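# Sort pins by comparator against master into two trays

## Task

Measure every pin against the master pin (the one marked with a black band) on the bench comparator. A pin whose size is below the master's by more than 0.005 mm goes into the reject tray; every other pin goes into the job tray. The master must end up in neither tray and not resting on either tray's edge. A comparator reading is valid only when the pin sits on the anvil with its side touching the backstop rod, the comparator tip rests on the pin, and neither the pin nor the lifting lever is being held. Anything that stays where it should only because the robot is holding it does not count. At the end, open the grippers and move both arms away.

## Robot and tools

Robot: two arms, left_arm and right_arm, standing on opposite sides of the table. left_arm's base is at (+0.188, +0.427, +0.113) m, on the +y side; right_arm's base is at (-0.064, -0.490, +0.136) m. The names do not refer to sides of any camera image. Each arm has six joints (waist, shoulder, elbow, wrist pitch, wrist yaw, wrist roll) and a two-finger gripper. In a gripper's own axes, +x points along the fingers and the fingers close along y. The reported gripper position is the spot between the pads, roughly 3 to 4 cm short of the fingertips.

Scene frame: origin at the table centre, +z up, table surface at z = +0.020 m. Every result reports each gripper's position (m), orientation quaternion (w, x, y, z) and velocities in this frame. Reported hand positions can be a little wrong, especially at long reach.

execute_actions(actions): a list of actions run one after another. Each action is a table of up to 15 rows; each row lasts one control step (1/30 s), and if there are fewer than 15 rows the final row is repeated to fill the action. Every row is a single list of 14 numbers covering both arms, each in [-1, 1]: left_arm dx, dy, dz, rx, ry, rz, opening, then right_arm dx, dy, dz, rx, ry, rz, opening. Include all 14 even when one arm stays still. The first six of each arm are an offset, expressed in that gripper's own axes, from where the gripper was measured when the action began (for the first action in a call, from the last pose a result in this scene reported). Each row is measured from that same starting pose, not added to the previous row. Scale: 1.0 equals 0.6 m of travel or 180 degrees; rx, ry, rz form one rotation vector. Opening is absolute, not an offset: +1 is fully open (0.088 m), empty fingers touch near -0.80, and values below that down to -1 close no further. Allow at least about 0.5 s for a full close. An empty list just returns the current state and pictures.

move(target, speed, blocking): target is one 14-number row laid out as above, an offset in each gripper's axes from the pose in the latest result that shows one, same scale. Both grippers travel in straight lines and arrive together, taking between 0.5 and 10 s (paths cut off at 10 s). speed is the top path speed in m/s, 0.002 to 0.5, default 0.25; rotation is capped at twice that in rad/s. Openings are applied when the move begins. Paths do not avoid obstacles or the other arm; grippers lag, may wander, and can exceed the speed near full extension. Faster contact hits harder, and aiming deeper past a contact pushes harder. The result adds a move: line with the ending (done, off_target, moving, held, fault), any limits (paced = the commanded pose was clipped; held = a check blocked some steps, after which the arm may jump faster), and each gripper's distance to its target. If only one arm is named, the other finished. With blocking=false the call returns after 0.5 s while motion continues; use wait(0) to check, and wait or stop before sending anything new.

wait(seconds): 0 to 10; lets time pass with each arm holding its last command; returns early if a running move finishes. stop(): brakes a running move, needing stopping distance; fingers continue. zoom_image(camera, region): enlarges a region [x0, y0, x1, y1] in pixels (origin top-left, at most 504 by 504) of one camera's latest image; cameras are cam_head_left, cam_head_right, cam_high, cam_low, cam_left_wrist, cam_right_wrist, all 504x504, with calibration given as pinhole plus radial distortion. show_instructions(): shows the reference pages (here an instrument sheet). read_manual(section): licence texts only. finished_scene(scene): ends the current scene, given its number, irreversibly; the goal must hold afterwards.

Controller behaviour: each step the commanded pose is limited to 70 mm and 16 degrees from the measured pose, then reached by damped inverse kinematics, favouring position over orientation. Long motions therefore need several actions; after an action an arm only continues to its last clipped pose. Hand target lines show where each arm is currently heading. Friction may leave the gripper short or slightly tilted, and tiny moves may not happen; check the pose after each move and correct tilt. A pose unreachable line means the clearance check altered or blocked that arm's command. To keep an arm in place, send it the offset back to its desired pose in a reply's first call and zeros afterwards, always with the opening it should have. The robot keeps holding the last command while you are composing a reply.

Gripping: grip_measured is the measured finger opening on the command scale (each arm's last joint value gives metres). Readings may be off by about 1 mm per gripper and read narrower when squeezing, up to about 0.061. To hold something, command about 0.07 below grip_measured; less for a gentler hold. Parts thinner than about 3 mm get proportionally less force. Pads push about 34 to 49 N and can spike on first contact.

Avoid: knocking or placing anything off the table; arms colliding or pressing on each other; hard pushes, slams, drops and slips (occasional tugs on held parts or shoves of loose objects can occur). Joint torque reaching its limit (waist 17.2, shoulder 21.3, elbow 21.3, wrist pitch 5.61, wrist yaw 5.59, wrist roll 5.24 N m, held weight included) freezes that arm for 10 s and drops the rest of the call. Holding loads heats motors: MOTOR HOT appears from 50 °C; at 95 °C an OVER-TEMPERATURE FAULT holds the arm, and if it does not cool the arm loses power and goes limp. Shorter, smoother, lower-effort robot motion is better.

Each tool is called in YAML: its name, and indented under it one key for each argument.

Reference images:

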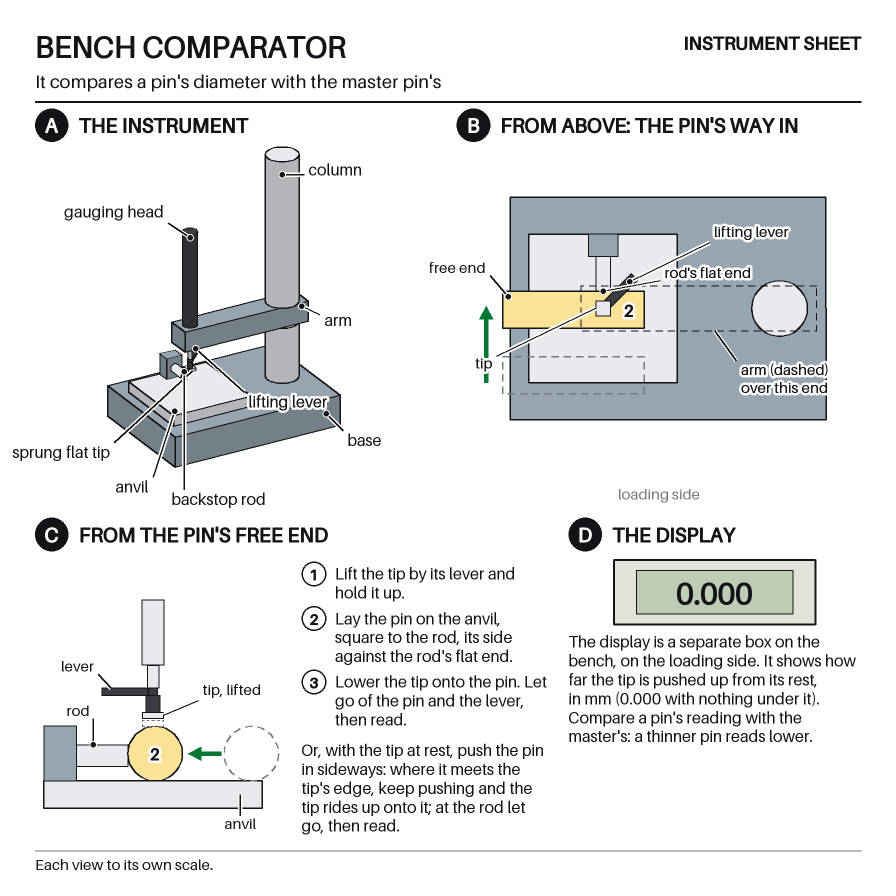

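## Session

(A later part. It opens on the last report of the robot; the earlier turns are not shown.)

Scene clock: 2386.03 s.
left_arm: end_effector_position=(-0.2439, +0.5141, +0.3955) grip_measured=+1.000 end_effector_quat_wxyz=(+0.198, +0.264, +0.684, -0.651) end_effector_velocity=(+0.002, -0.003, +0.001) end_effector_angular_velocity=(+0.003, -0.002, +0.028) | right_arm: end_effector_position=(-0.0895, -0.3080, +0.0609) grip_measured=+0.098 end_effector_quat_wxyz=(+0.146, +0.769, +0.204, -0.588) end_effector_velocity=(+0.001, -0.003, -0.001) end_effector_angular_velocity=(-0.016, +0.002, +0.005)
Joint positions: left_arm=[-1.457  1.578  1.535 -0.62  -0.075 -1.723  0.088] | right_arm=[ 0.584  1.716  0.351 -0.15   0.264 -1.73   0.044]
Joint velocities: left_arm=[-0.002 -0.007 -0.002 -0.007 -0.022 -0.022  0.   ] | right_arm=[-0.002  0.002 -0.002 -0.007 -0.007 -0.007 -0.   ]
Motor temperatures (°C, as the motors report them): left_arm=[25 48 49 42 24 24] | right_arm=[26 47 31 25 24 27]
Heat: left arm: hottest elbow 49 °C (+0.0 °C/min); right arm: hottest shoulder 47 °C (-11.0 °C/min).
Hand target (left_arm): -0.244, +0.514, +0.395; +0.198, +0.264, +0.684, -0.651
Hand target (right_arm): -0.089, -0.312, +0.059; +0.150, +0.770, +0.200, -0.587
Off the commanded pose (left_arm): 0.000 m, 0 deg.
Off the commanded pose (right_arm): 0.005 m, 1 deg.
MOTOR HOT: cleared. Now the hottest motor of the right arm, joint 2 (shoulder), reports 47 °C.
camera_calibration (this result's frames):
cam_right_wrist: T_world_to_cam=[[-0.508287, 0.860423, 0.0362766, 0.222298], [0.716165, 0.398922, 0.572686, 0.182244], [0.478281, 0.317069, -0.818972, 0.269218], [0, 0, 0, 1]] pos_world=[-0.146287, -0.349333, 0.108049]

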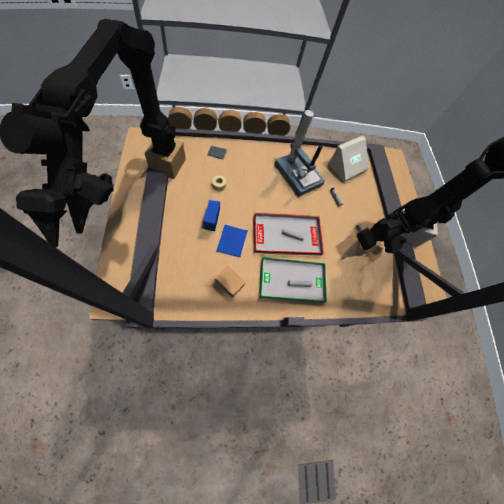

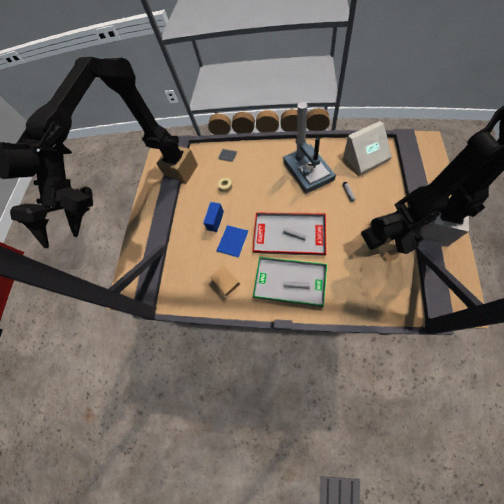

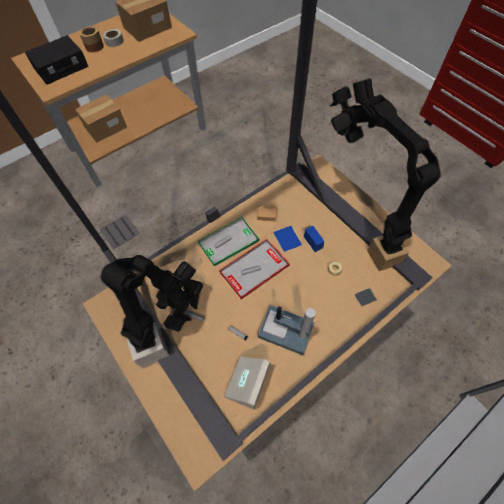

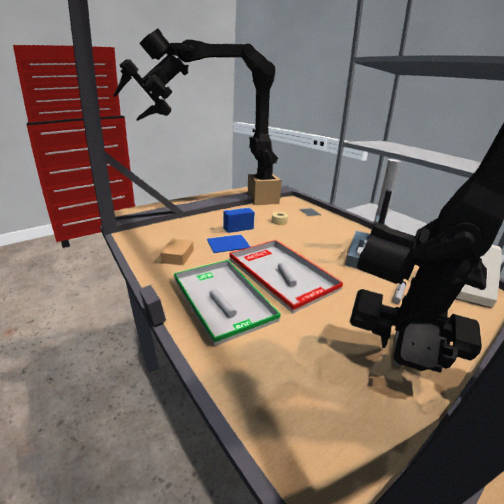

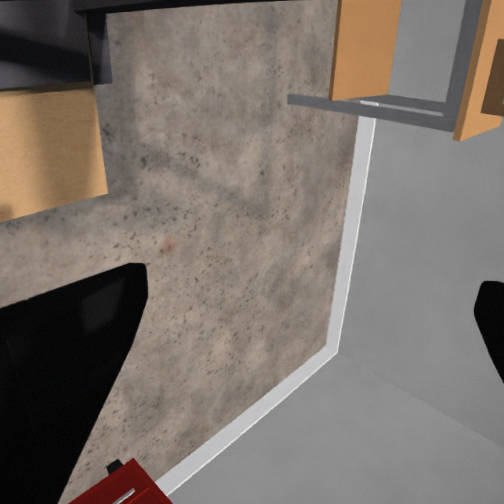

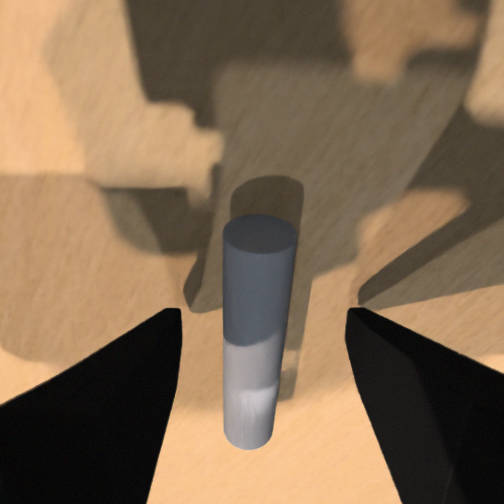

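execute_actions:
  actions:
    - [[0,0,0,0,0,0,1, 0,0,0,0,0,0,-0.3]]
    - [[0,0,0,0,0,0,1, 0,0,0,0,0,0,-0.8]]
    - [[0,0,0,0,0,0,1, 0,0,0,0,0,0,-0.8]]

Scene clock: 2392.87 s.
left_arm: end_effector_position=(-0.2439, +0.5141, +0.3955) grip_measured=+1.000 end_effector_quat_wxyz=(+0.198, +0.264, +0.684, -0.651) end_effector_velocity=(+0.002, -0.000, -0.001) end_effector_angular_velocity=(-0.000, -0.007, +0.008) | right_arm: end_effector_position=(-0.0894, -0.3082, +0.0609) grip_measured=-0.521 end_effector_quat_wxyz=(+0.147, +0.769, +0.203, -0.588) end_effector_velocity=(+0.001, -0.004, -0.001) end_effector_angular_velocity=(-0.019, -0.000, +0.019)
Joint positions: left_arm=[-1.457  1.578  1.535 -0.62  -0.075 -1.723  0.088] | right_arm=[ 0.584  1.716  0.351 -0.151  0.264 -1.73   0.013]
Joint velocities: left_arm=[-0.002 -0.002 -0.002 -0.007 -0.007 -0.007  0.   ] | right_arm=[-0.002 -0.002 -0.007 -0.007 -0.007 -0.022  0.   ]
Motor temperatures (°C, as the motors report them): left_arm=[25 48 49 42 24 24] | right_arm=[26 46 31 25 24 27]
Heat: left arm: hottest elbow 49 °C (+0.0 °C/min); right arm: hottest shoulder 46 °C (-10.0 °C/min).
Hand target (left_arm): -0.244, +0.514, +0.395; +0.198, +0.264, +0.684, -0.651
Hand target (right_arm): -0.089, -0.308, +0.061; +0.147, +0.769, +0.203, -0.588
Off the commanded pose (left_arm): 0.000 m, 0 deg.
Off the commanded pose (right_arm): 0.000 m, 0 deg.
camera_calibration (this result's frames):
cam_right_wrist: T_world_to_cam=[[-0.508291, 0.860455, 0.0354582, 0.222528], [0.715817, 0.399242, 0.572897, 0.182271], [0.478796, 0.31658, -0.81886, 0.269102], [0, 0, 0, 1]] pos_world=[-0.146209, -0.349438, 0.108044]

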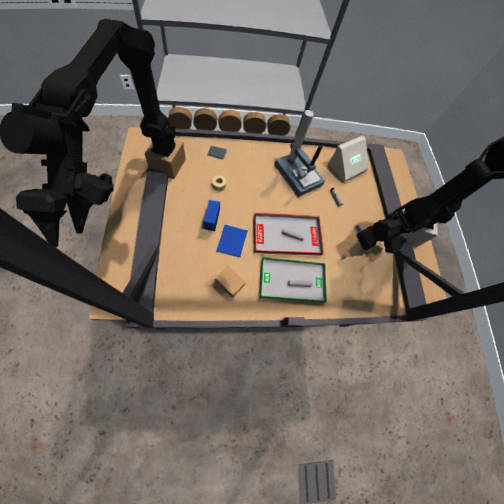

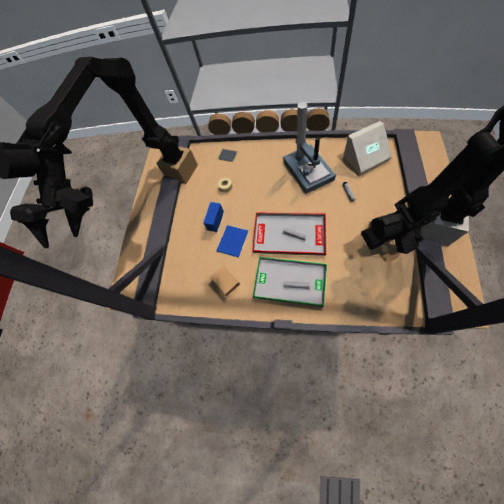

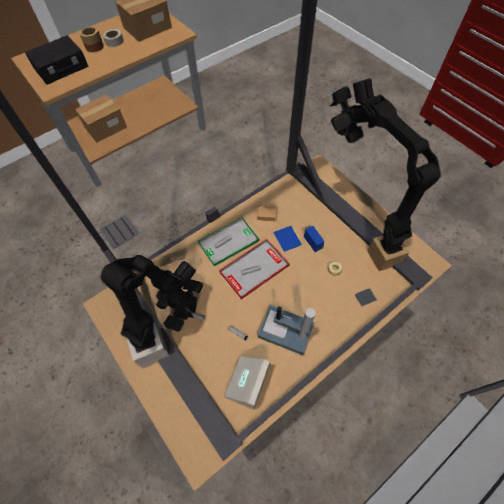

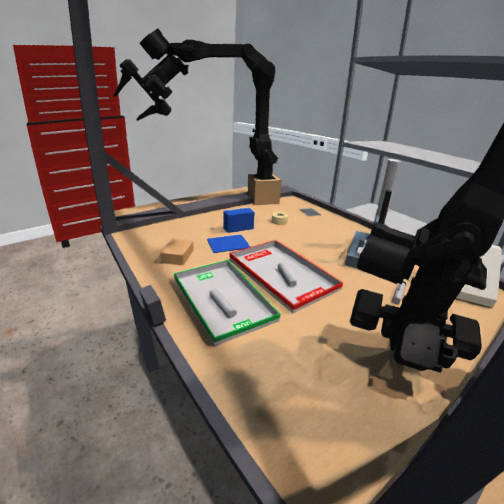

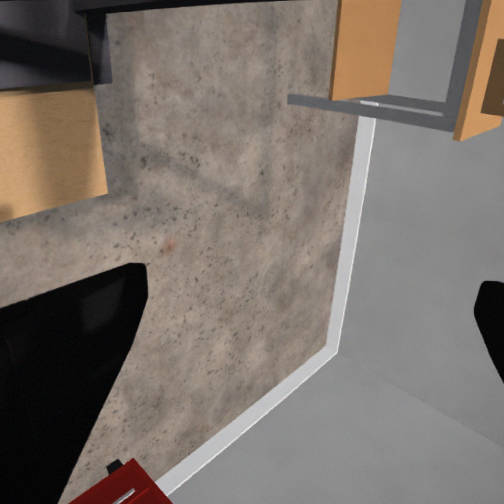

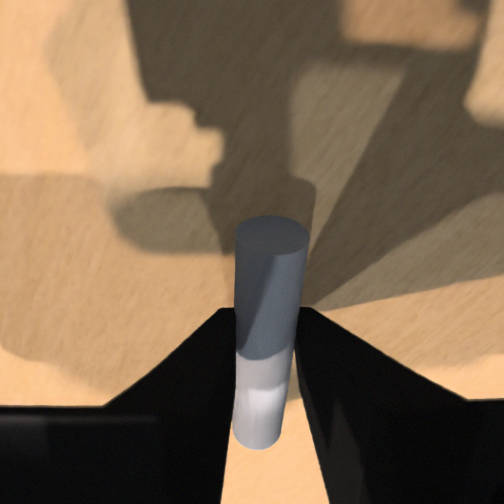

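move:
  target: [0,0,0,0,0,0,1, -0.104,-0.0014,-0.029,0,0,0,-0.8]
  speed: 0.1

Scene clock: 2408.90 s.
left_arm: end_effector_position=(-0.2439, +0.5141, +0.3955) grip_measured=+1.000 end_effector_quat_wxyz=(+0.198, +0.264, +0.684, -0.651) end_effector_velocity=(+0.000, +0.002, +0.001) end_effector_angular_velocity=(+0.003, +0.007, +0.003) | right_arm: end_effector_position=(-0.0871, -0.3138, +0.1204) grip_measured=-0.521 end_effector_quat_wxyz=(+0.156, +0.770, +0.196, -0.587) end_effector_velocity=(-0.000, -0.003, +0.001) end_effector_angular_velocity=(-0.016, +0.002, +0.010)
Joint positions: left_arm=[-1.457  1.578  1.535 -0.62  -0.075 -1.723  0.088] | right_arm=[ 0.583  1.407  0.443 -0.575  0.264 -1.73   0.013]
Joint velocities: left_arm=[-0.007 -0.002 -0.002  0.007 -0.007 -0.007  0.   ] | right_arm=[ 0.002 -0.007  0.002 -0.022 -0.007 -0.007 -0.   ]
Motor temperatures (°C, as the motors report them): left_arm=[25 48 49 42 24 24] | right_arm=[26 46 31 25 24 27]
Heat: left arm: hottest elbow 49 °C (+0.0 °C/min); right arm: hottest shoulder 46 °C (-6.0 °C/min).
Hand target (left_arm): -0.244, +0.514, +0.395; +0.198, +0.264, +0.684, -0.651
Hand target (right_arm): -0.089, -0.308, +0.125; +0.147, +0.769, +0.203, -0.588
Off the commanded pose (left_arm): 0.000 m, 0 deg.
Off the commanded pose (right_arm): 0.008 m, 1 deg.
move: done
camera_calibration (this result's frames):
cam_right_wrist: T_world_to_cam=[[-0.507827, 0.861367, 0.0125741, 0.229493], [0.711537, 0.411176, 0.56978, 0.152562], [0.48562, 0.298297, -0.821701, 0.313799], [0, 0, 0, 1]] pos_world=[-0.144398, -0.354013, 0.168036]

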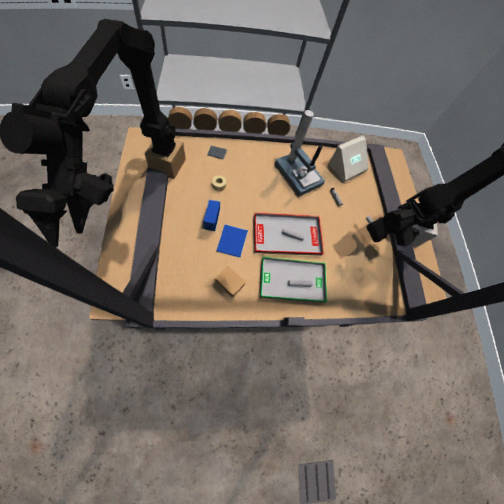

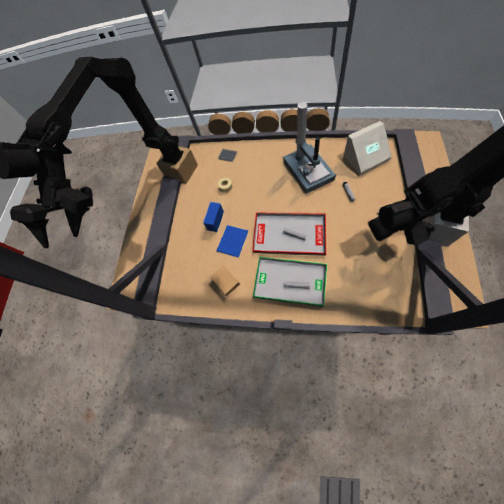

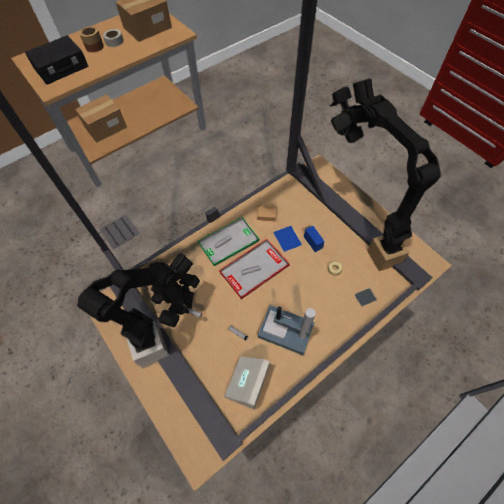

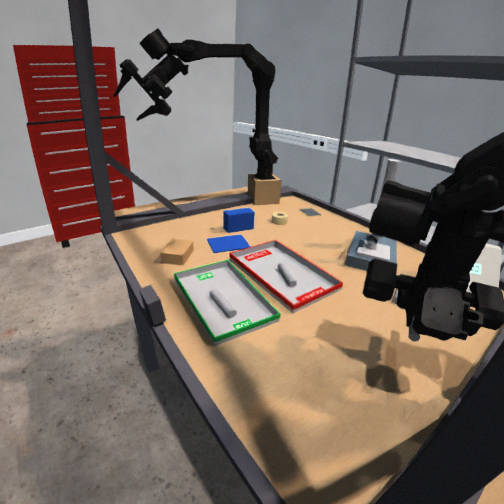

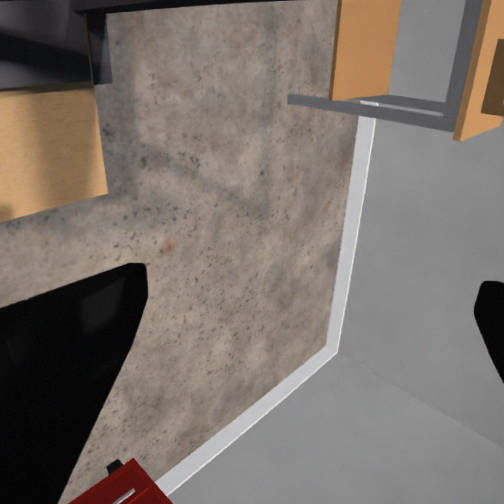

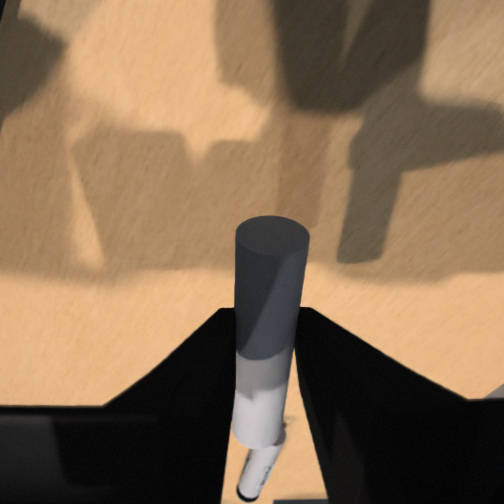

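move:
  target: [0,0,0,0,0,0,1, 0.1045,-0.0761,-0.4165,-0.0054,0,-0.004,-0.8]
  speed: 0.14

Scene clock: 2440.10 s.
left_arm: end_effector_position=(-0.2439, +0.5141, +0.3955) grip_measured=+1.000 end_effector_quat_wxyz=(+0.198, +0.264, +0.684, -0.651) end_effector_velocity=(+0.002, -0.000, -0.001) end_effector_angular_velocity=(-0.000, -0.007, +0.008) | right_arm: end_effector_position=(+0.1119, -0.1525, +0.1237) grip_measured=-0.521 end_effector_quat_wxyz=(+0.158, +0.766, +0.204, -0.589) end_effector_velocity=(+0.002, +0.000, -0.002) end_effector_angular_velocity=(-0.009, +0.007, +0.015)
Joint positions: left_arm=[-1.457  1.578  1.535 -0.62  -0.075 -1.723  0.088] | right_arm=[-0.191  1.994  1.141 -0.508  0.152 -2.531  0.013]
Joint velocities: left_arm=[-0.002 -0.002 -0.002 -0.007 -0.007 -0.007  0.   ] | right_arm=[-0.007  0.012  0.012 -0.007 -0.007 -0.022 -0.   ]
Motor temperatures (°C, as the motors report them): left_arm=[25 48 49 42 24 24] | right_arm=[26 45 34 25 24 27]
Heat: left arm: hottest elbow 49 °C (+0.0 °C/min); right arm: hottest shoulder 45 °C (-3.0 °C/min).
Hand target (left_arm): -0.244, +0.514, +0.395; +0.198, +0.264, +0.684, -0.651
Hand target (right_arm): +0.115, -0.149, +0.124; +0.158, +0.766, +0.206, -0.588
Off the commanded pose (left_arm): 0.000 m, 0 deg.
Off the commanded pose (right_arm): 0.006 m, 0 deg.
move: done
camera_calibration (this result's frames):
cam_right_wrist: T_world_to_cam=[[-0.520965, 0.85334, 0.0201594, 0.190898], [0.710902, 0.420693, 0.563592, -0.0550239], [0.472454, 0.307943, -0.825807, 0.175165], [0, 0, 0, 1]] pos_world=[0.0558104, -0.193694, 0.171815]

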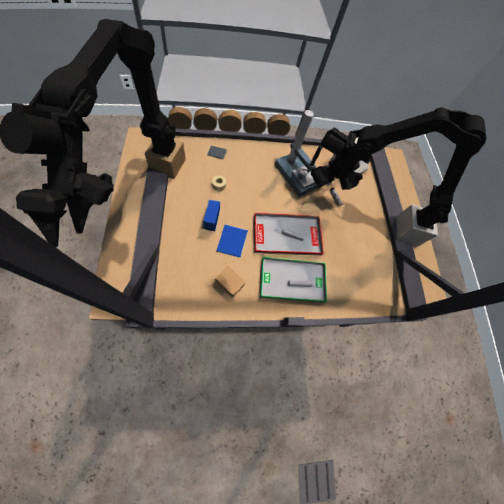

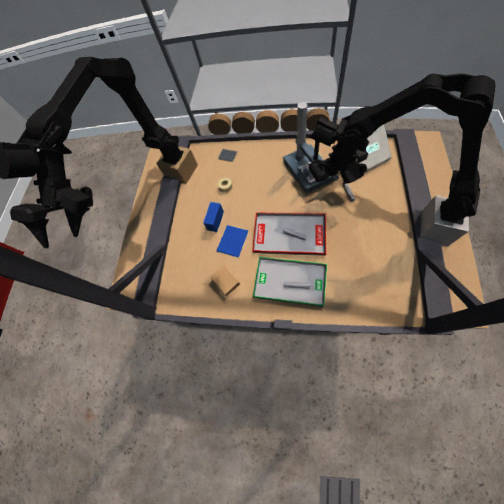

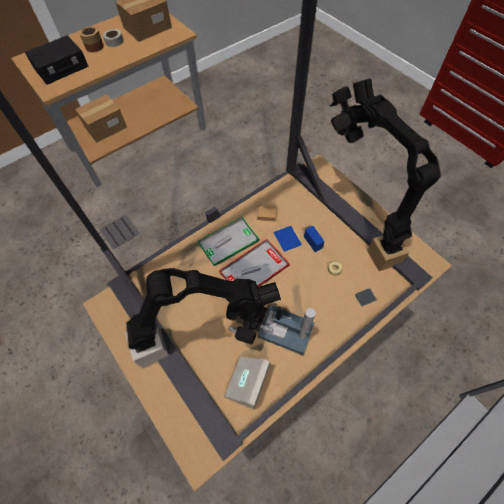

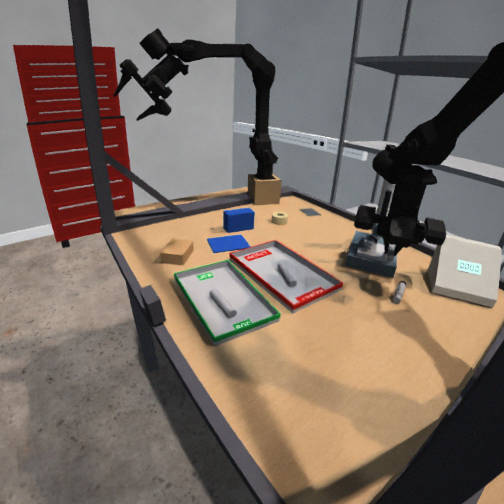

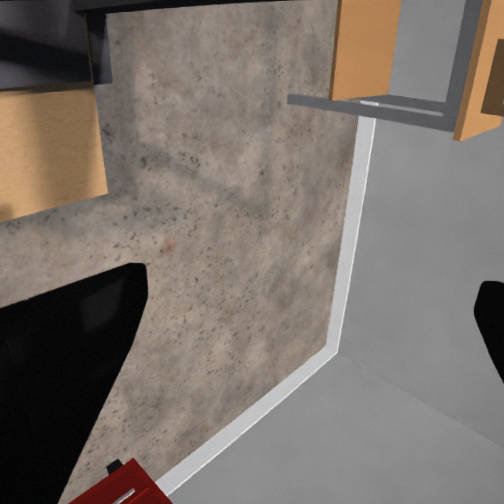

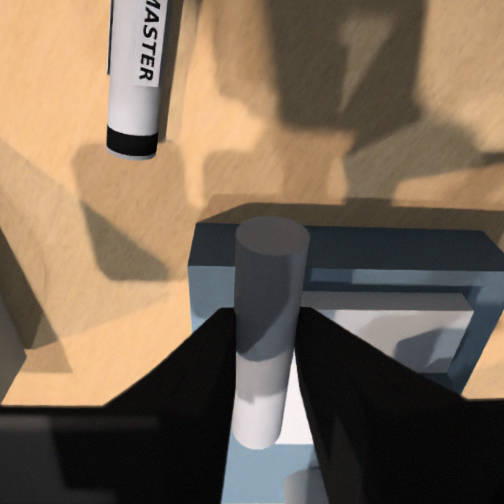

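move:
  target: [0,0,0,0,0,0,1, 0.042,-0.0152,-0.0172,0,0.003,0,-0.8]
  speed: 0.03

Scene clock: 2456.67 s.
left_arm: end_effector_position=(-0.2439, +0.5141, +0.3955) grip_measured=+1.000 end_effector_quat_wxyz=(+0.198, +0.264, +0.684, -0.651) end_effector_velocity=(+0.001, -0.003, -0.001) end_effector_angular_velocity=(+0.002, -0.006, +0.028) | right_arm: end_effector_position=(+0.1187, -0.1386, +0.1068) grip_measured=-0.521 end_effector_quat_wxyz=(+0.155, +0.768, +0.206, -0.586) end_effector_velocity=(-0.002, +0.000, -0.001) end_effector_angular_velocity=(+0.000, +0.022, +0.009)
Joint positions: left_arm=[-1.457  1.578  1.535 -0.62  -0.075 -1.723  0.088] | right_arm=[-0.191  2.075  1.183 -0.459  0.154 -2.531  0.013]
Joint velocities: left_arm=[-0.002 -0.002 -0.002 -0.007 -0.022 -0.022  0.   ] | right_arm=[-0.002  0.002  0.002 -0.007 -0.022 -0.007 -0.   ]
Motor temperatures (°C, as the motors report them): left_arm=[25 48 49 42 24 24] | right_arm=[26 47 35 25 24 27]
Heat: left arm: hottest elbow 49 °C (+0.0 °C/min); right arm: hottest shoulder 47 °C (+1.0 °C/min).
Hand target (left_arm): -0.244, +0.514, +0.395; +0.198, +0.264, +0.684, -0.651
Hand target (right_arm): +0.122, -0.136, +0.102; +0.157, +0.769, +0.204, -0.586
Off the commanded pose (left_arm): 0.000 m, 0 deg.
Off the commanded pose (right_arm): 0.006 m, 0 deg.
move: done
camera_calibration (this result's frames):
cam_right_wrist: T_world_to_cam=[[-0.52074, 0.853368, 0.0243431, 0.182395], [0.70769, 0.415545, 0.571399, -0.0572778], [0.477498, 0.314778, -0.820311, 0.153472], [0, 0, 0, 1]] pos_world=[0.0622329, -0.180159, 0.154183]

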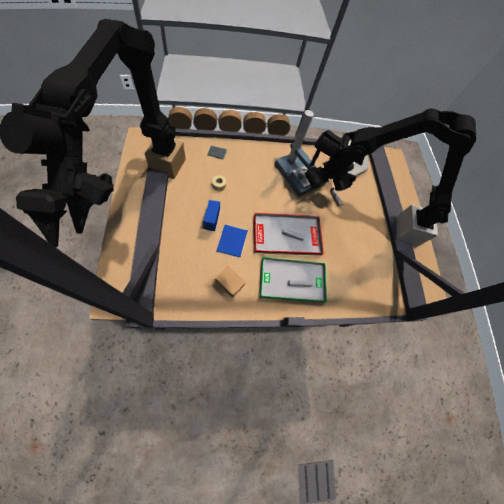

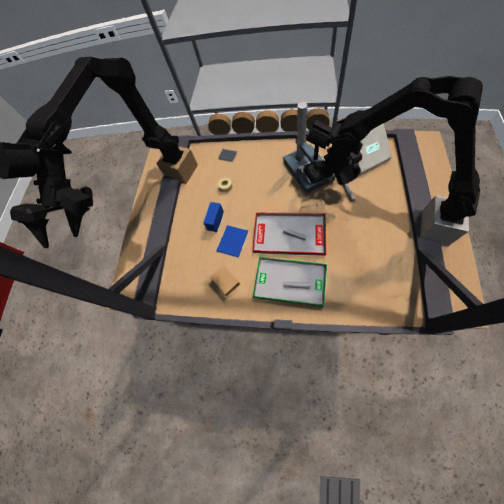

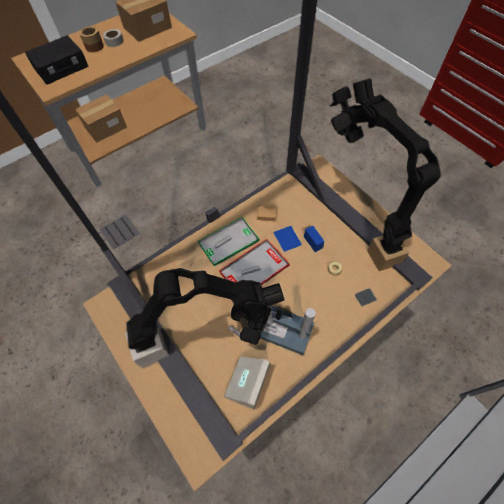

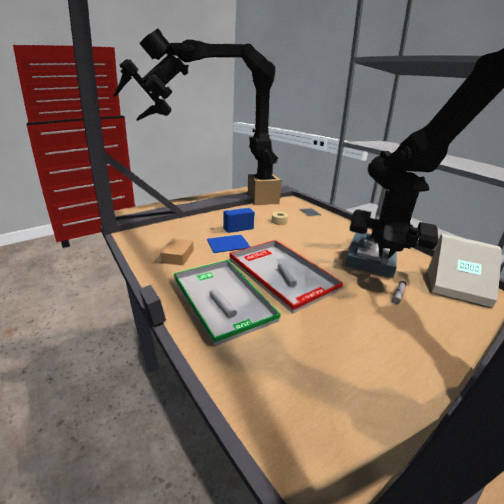

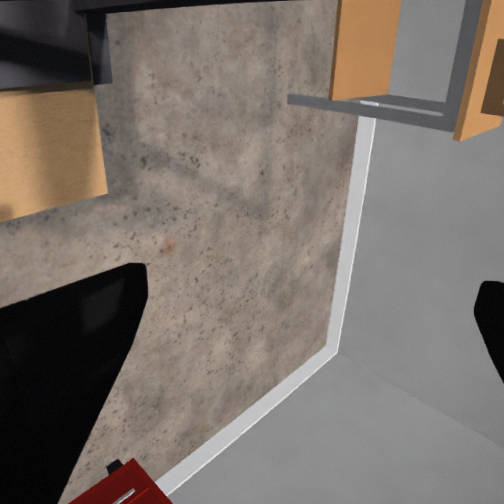

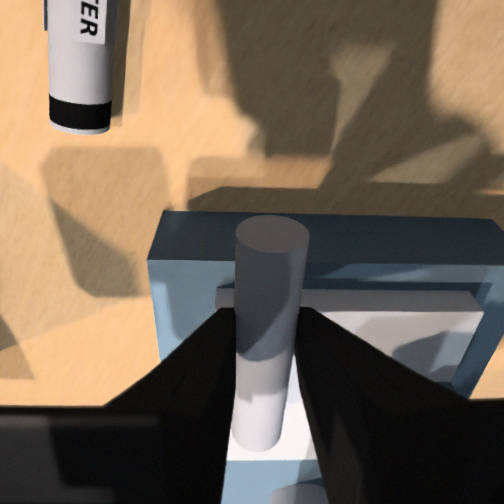

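move:
  target: [0,0,0,0,0,0,1, 0.006,-0.056,-0.011,0,0,0,-0.8]
  speed: 0.02

Scene clock: 2470.00 s.
left_arm: end_effector_position=(-0.2439, +0.5141, +0.3955) grip_measured=+1.000 end_effector_quat_wxyz=(+0.198, +0.264, +0.684, -0.651) end_effector_velocity=(+0.002, -0.000, -0.001) end_effector_angular_velocity=(+0.011, -0.008, +0.017) | right_arm: end_effector_position=(+0.1100, -0.1110, +0.1082) grip_measured=-0.521 end_effector_quat_wxyz=(+0.156, +0.769, +0.204, -0.585) end_effector_velocity=(+0.001, -0.004, -0.002) end_effector_angular_velocity=(-0.028, -0.002, +0.017)
Joint positions: left_arm=[-1.457  1.578  1.535 -0.62  -0.075 -1.723  0.088] | right_arm=[-0.14   2.142  1.302 -0.52   0.17  -2.479  0.013]
Joint velocities: left_arm=[-0.002 -0.002 -0.002 -0.007 -0.007 -0.022  0.   ] | right_arm=[-0.002  0.007  0.007 -0.022  0.007 -0.022 -0.   ]
Motor temperatures (°C, as the motors report them): left_arm=[25 48 49 42 24 24] | right_arm=[26 48 36 26 24 27]
Heat: left arm: hottest elbow 49 °C (+0.0 °C/min); right arm: hottest shoulder 48 °C (+2.0 °C/min).
Hand target (left_arm): -0.244, +0.514, +0.395; +0.198, +0.264, +0.684, -0.651
Hand target (right_arm): +0.108, -0.106, +0.105; +0.155, +0.768, +0.206, -0.586
Off the commanded pose (left_arm): 0.000 m, 0 deg.
Off the commanded pose (right_arm): 0.006 m, 0 deg.
move: done
camera_calibration (this result's frames):
cam_right_wrist: T_world_to_cam=[[-0.518975, 0.854542, 0.0205509, 0.154709], [0.706782, 0.415469, 0.572578, -0.0634442], [0.480754, 0.311679, -0.819593, 0.149361], [0, 0, 0, 1]] pos_world=[0.0533255, -0.152399, 0.155563]

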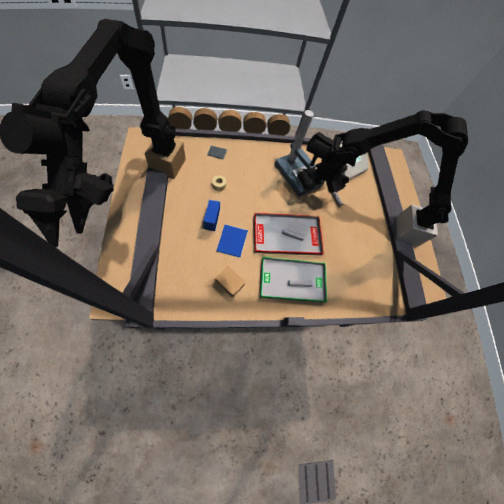

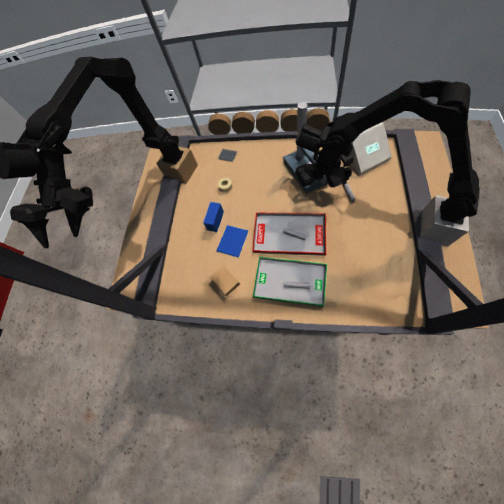

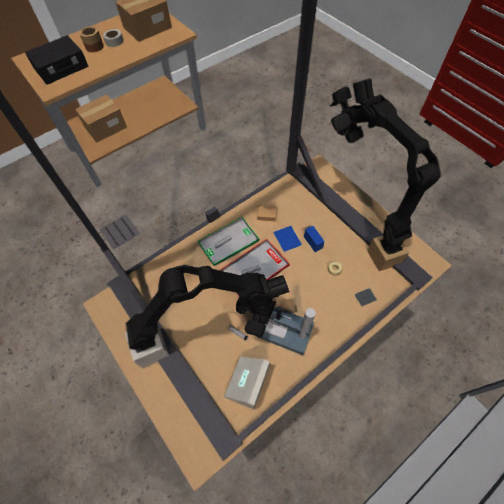

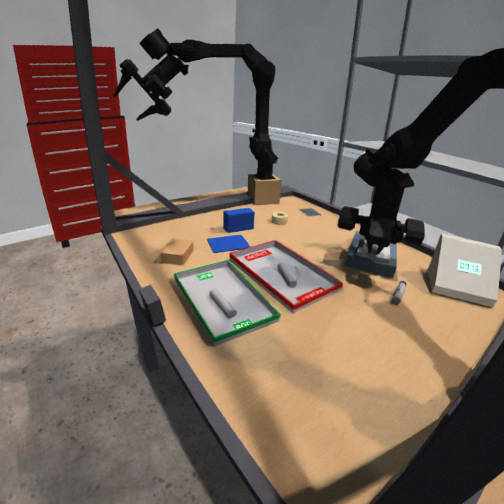

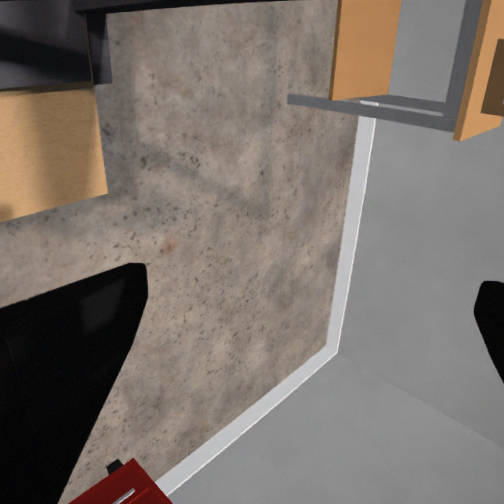

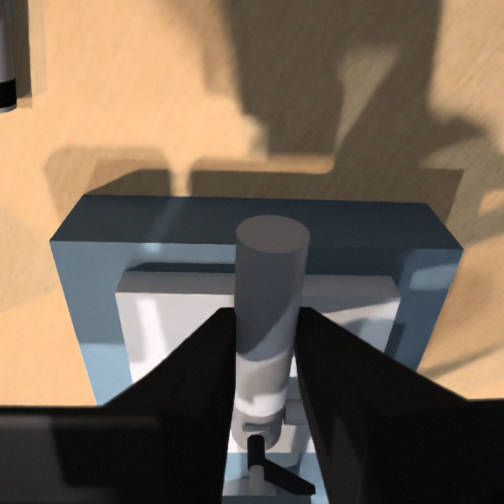

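zoom_image:
  camera: "cam_right_wrist"
  region: [160,300,380,504]

zoom_image:
  camera: "cam_low"
  region: [440,250,500,286]

Region (160, 300, 380, 504) of cam_right_wrist's 504x504 image, scaled by 2.291, with more detail than that image has; it fills the top 467 rows of this view, and the rest is white.

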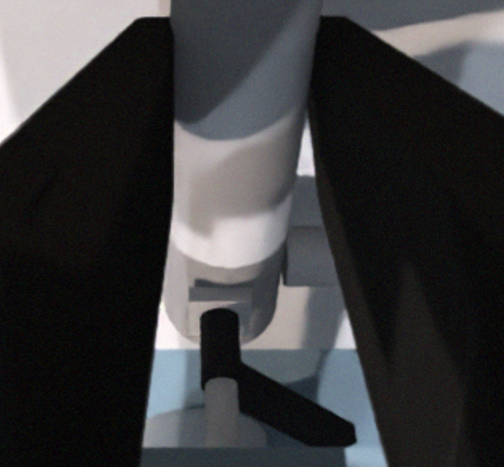

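Region (440, 250, 500, 286) of cam_low's 504x504 image, scaled by 8.400, with more detail than that image has; it fills the top 302 rows of this view, and the rest is white.

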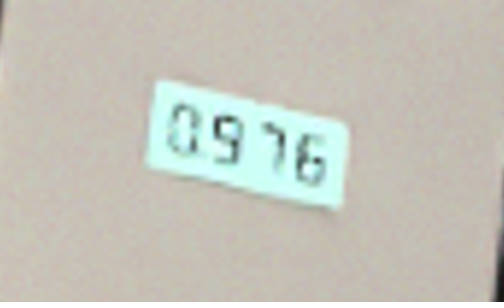

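execute_actions:
  actions:
    - [[0,0,0,0,0,0,1, 0,0,0,0,0,0,-0.42]]
    - [[0,0,0,0,0,0,1, 0,0,0,0,0,0,-0.2]]
    - [[0,0,0,0,0,0,1, 0,0,0,0,0,0,-0.2]]

zoom_image:
  camera: "cam_low"
  region: [440,250,500,286]

zoom_image:
  camera: "cam_right_wrist"
  region: [160,300,380,504]

Scene clock: 2484.83 s.
left_arm: end_effector_position=(-0.2439, +0.5141, +0.3955) grip_measured=+1.000 end_effector_quat_wxyz=(+0.198, +0.264, +0.684, -0.651) end_effector_velocity=(+0.002, +0.002, -0.001) end_effector_angular_velocity=(-0.014, -0.006, -0.022) | right_arm: end_effector_position=(+0.1101, -0.1110, +0.1083) grip_measured=-0.202 end_effector_quat_wxyz=(+0.156, +0.769, +0.203, -0.585) end_effector_velocity=(-0.002, -0.004, -0.003) end_effector_angular_velocity=(-0.018, +0.010, +0.020)
Joint positions: left_arm=[-1.457  1.578  1.535 -0.62  -0.075 -1.723  0.088] | right_arm=[-0.14   2.142  1.303 -0.521  0.17  -2.478  0.029]
Joint velocities: left_arm=[-0.002 -0.002 -0.002 -0.007  0.007  0.022  0.   ] | right_arm=[-0.002  0.002 -0.007 -0.007 -0.007 -0.022  0.   ]
Motor temperatures (°C, as the motors report them): left_arm=[25 48 49 42 24 24] | right_arm=[26 49 36 26 24 27]
Heat: left arm: hottest elbow 49 °C (+0.0 °C/min); right arm: hottest shoulder 49 °C (+3.0 °C/min).
Hand target (left_arm): -0.244, +0.514, +0.395; +0.198, +0.264, +0.684, -0.651
Hand target (right_arm): +0.110, -0.111, +0.108; +0.156, +0.769, +0.203, -0.585
Off the commanded pose (left_arm): 0.000 m, 0 deg.
Off the commanded pose (right_arm): 0.000 m, 0 deg.
camera_calibration (this result's frames):
cam_right_wrist: T_world_to_cam=[[-0.518535, 0.854826, 0.0198285, 0.154792], [0.70671, 0.415404, 0.572713, -0.0636463], [0.481333, 0.310985, -0.819516, 0.149211], [0, 0, 0, 1]] pos_world=[0.0534246, -0.152284, 0.155662]

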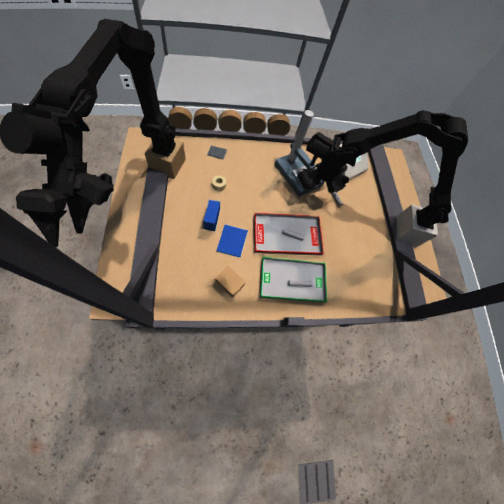

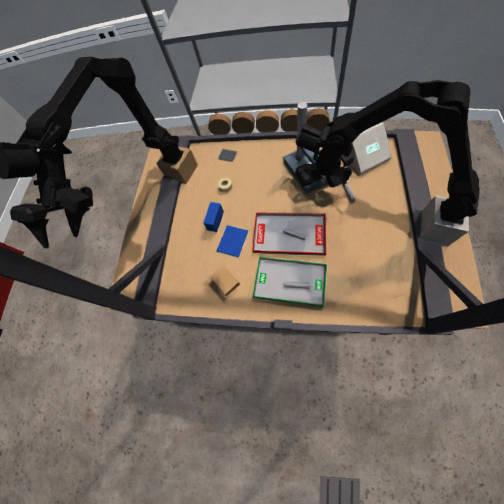

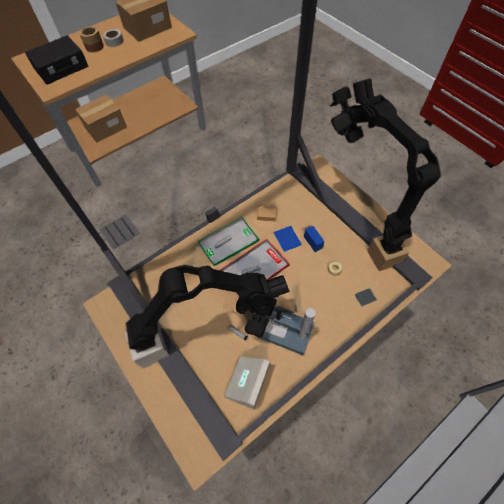

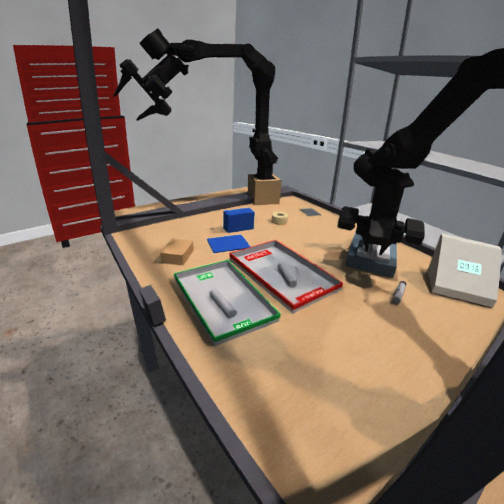

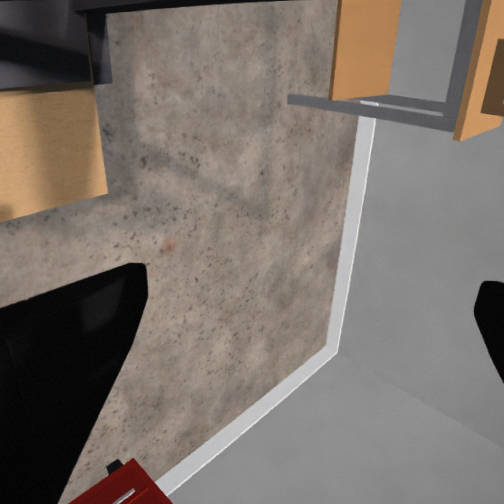

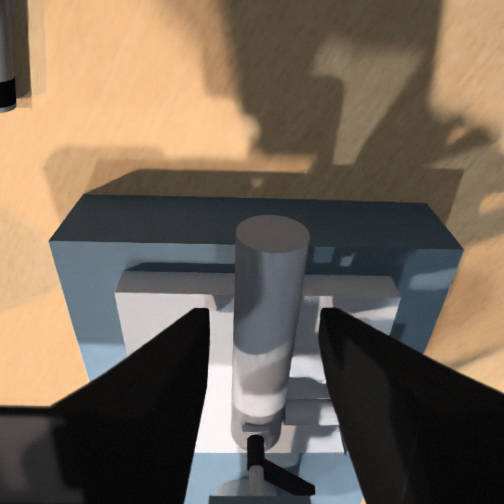

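Region (440, 250, 500, 286) of cam_low's 504x504 image, scaled by 8.400, with more detail than that image has; it fills the top 302 rows of this view, and the rest is white.

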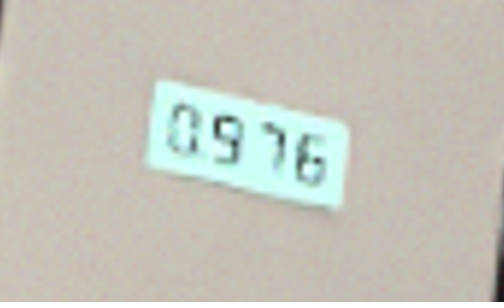

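Region (160, 300, 380, 504) of cam_right_wrist's 504x504 image, scaled by 2.291, with more detail than that image has; it fills the top 467 rows of this view, and the rest is white.

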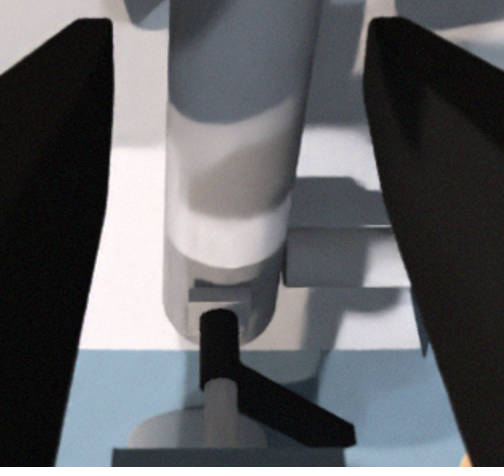

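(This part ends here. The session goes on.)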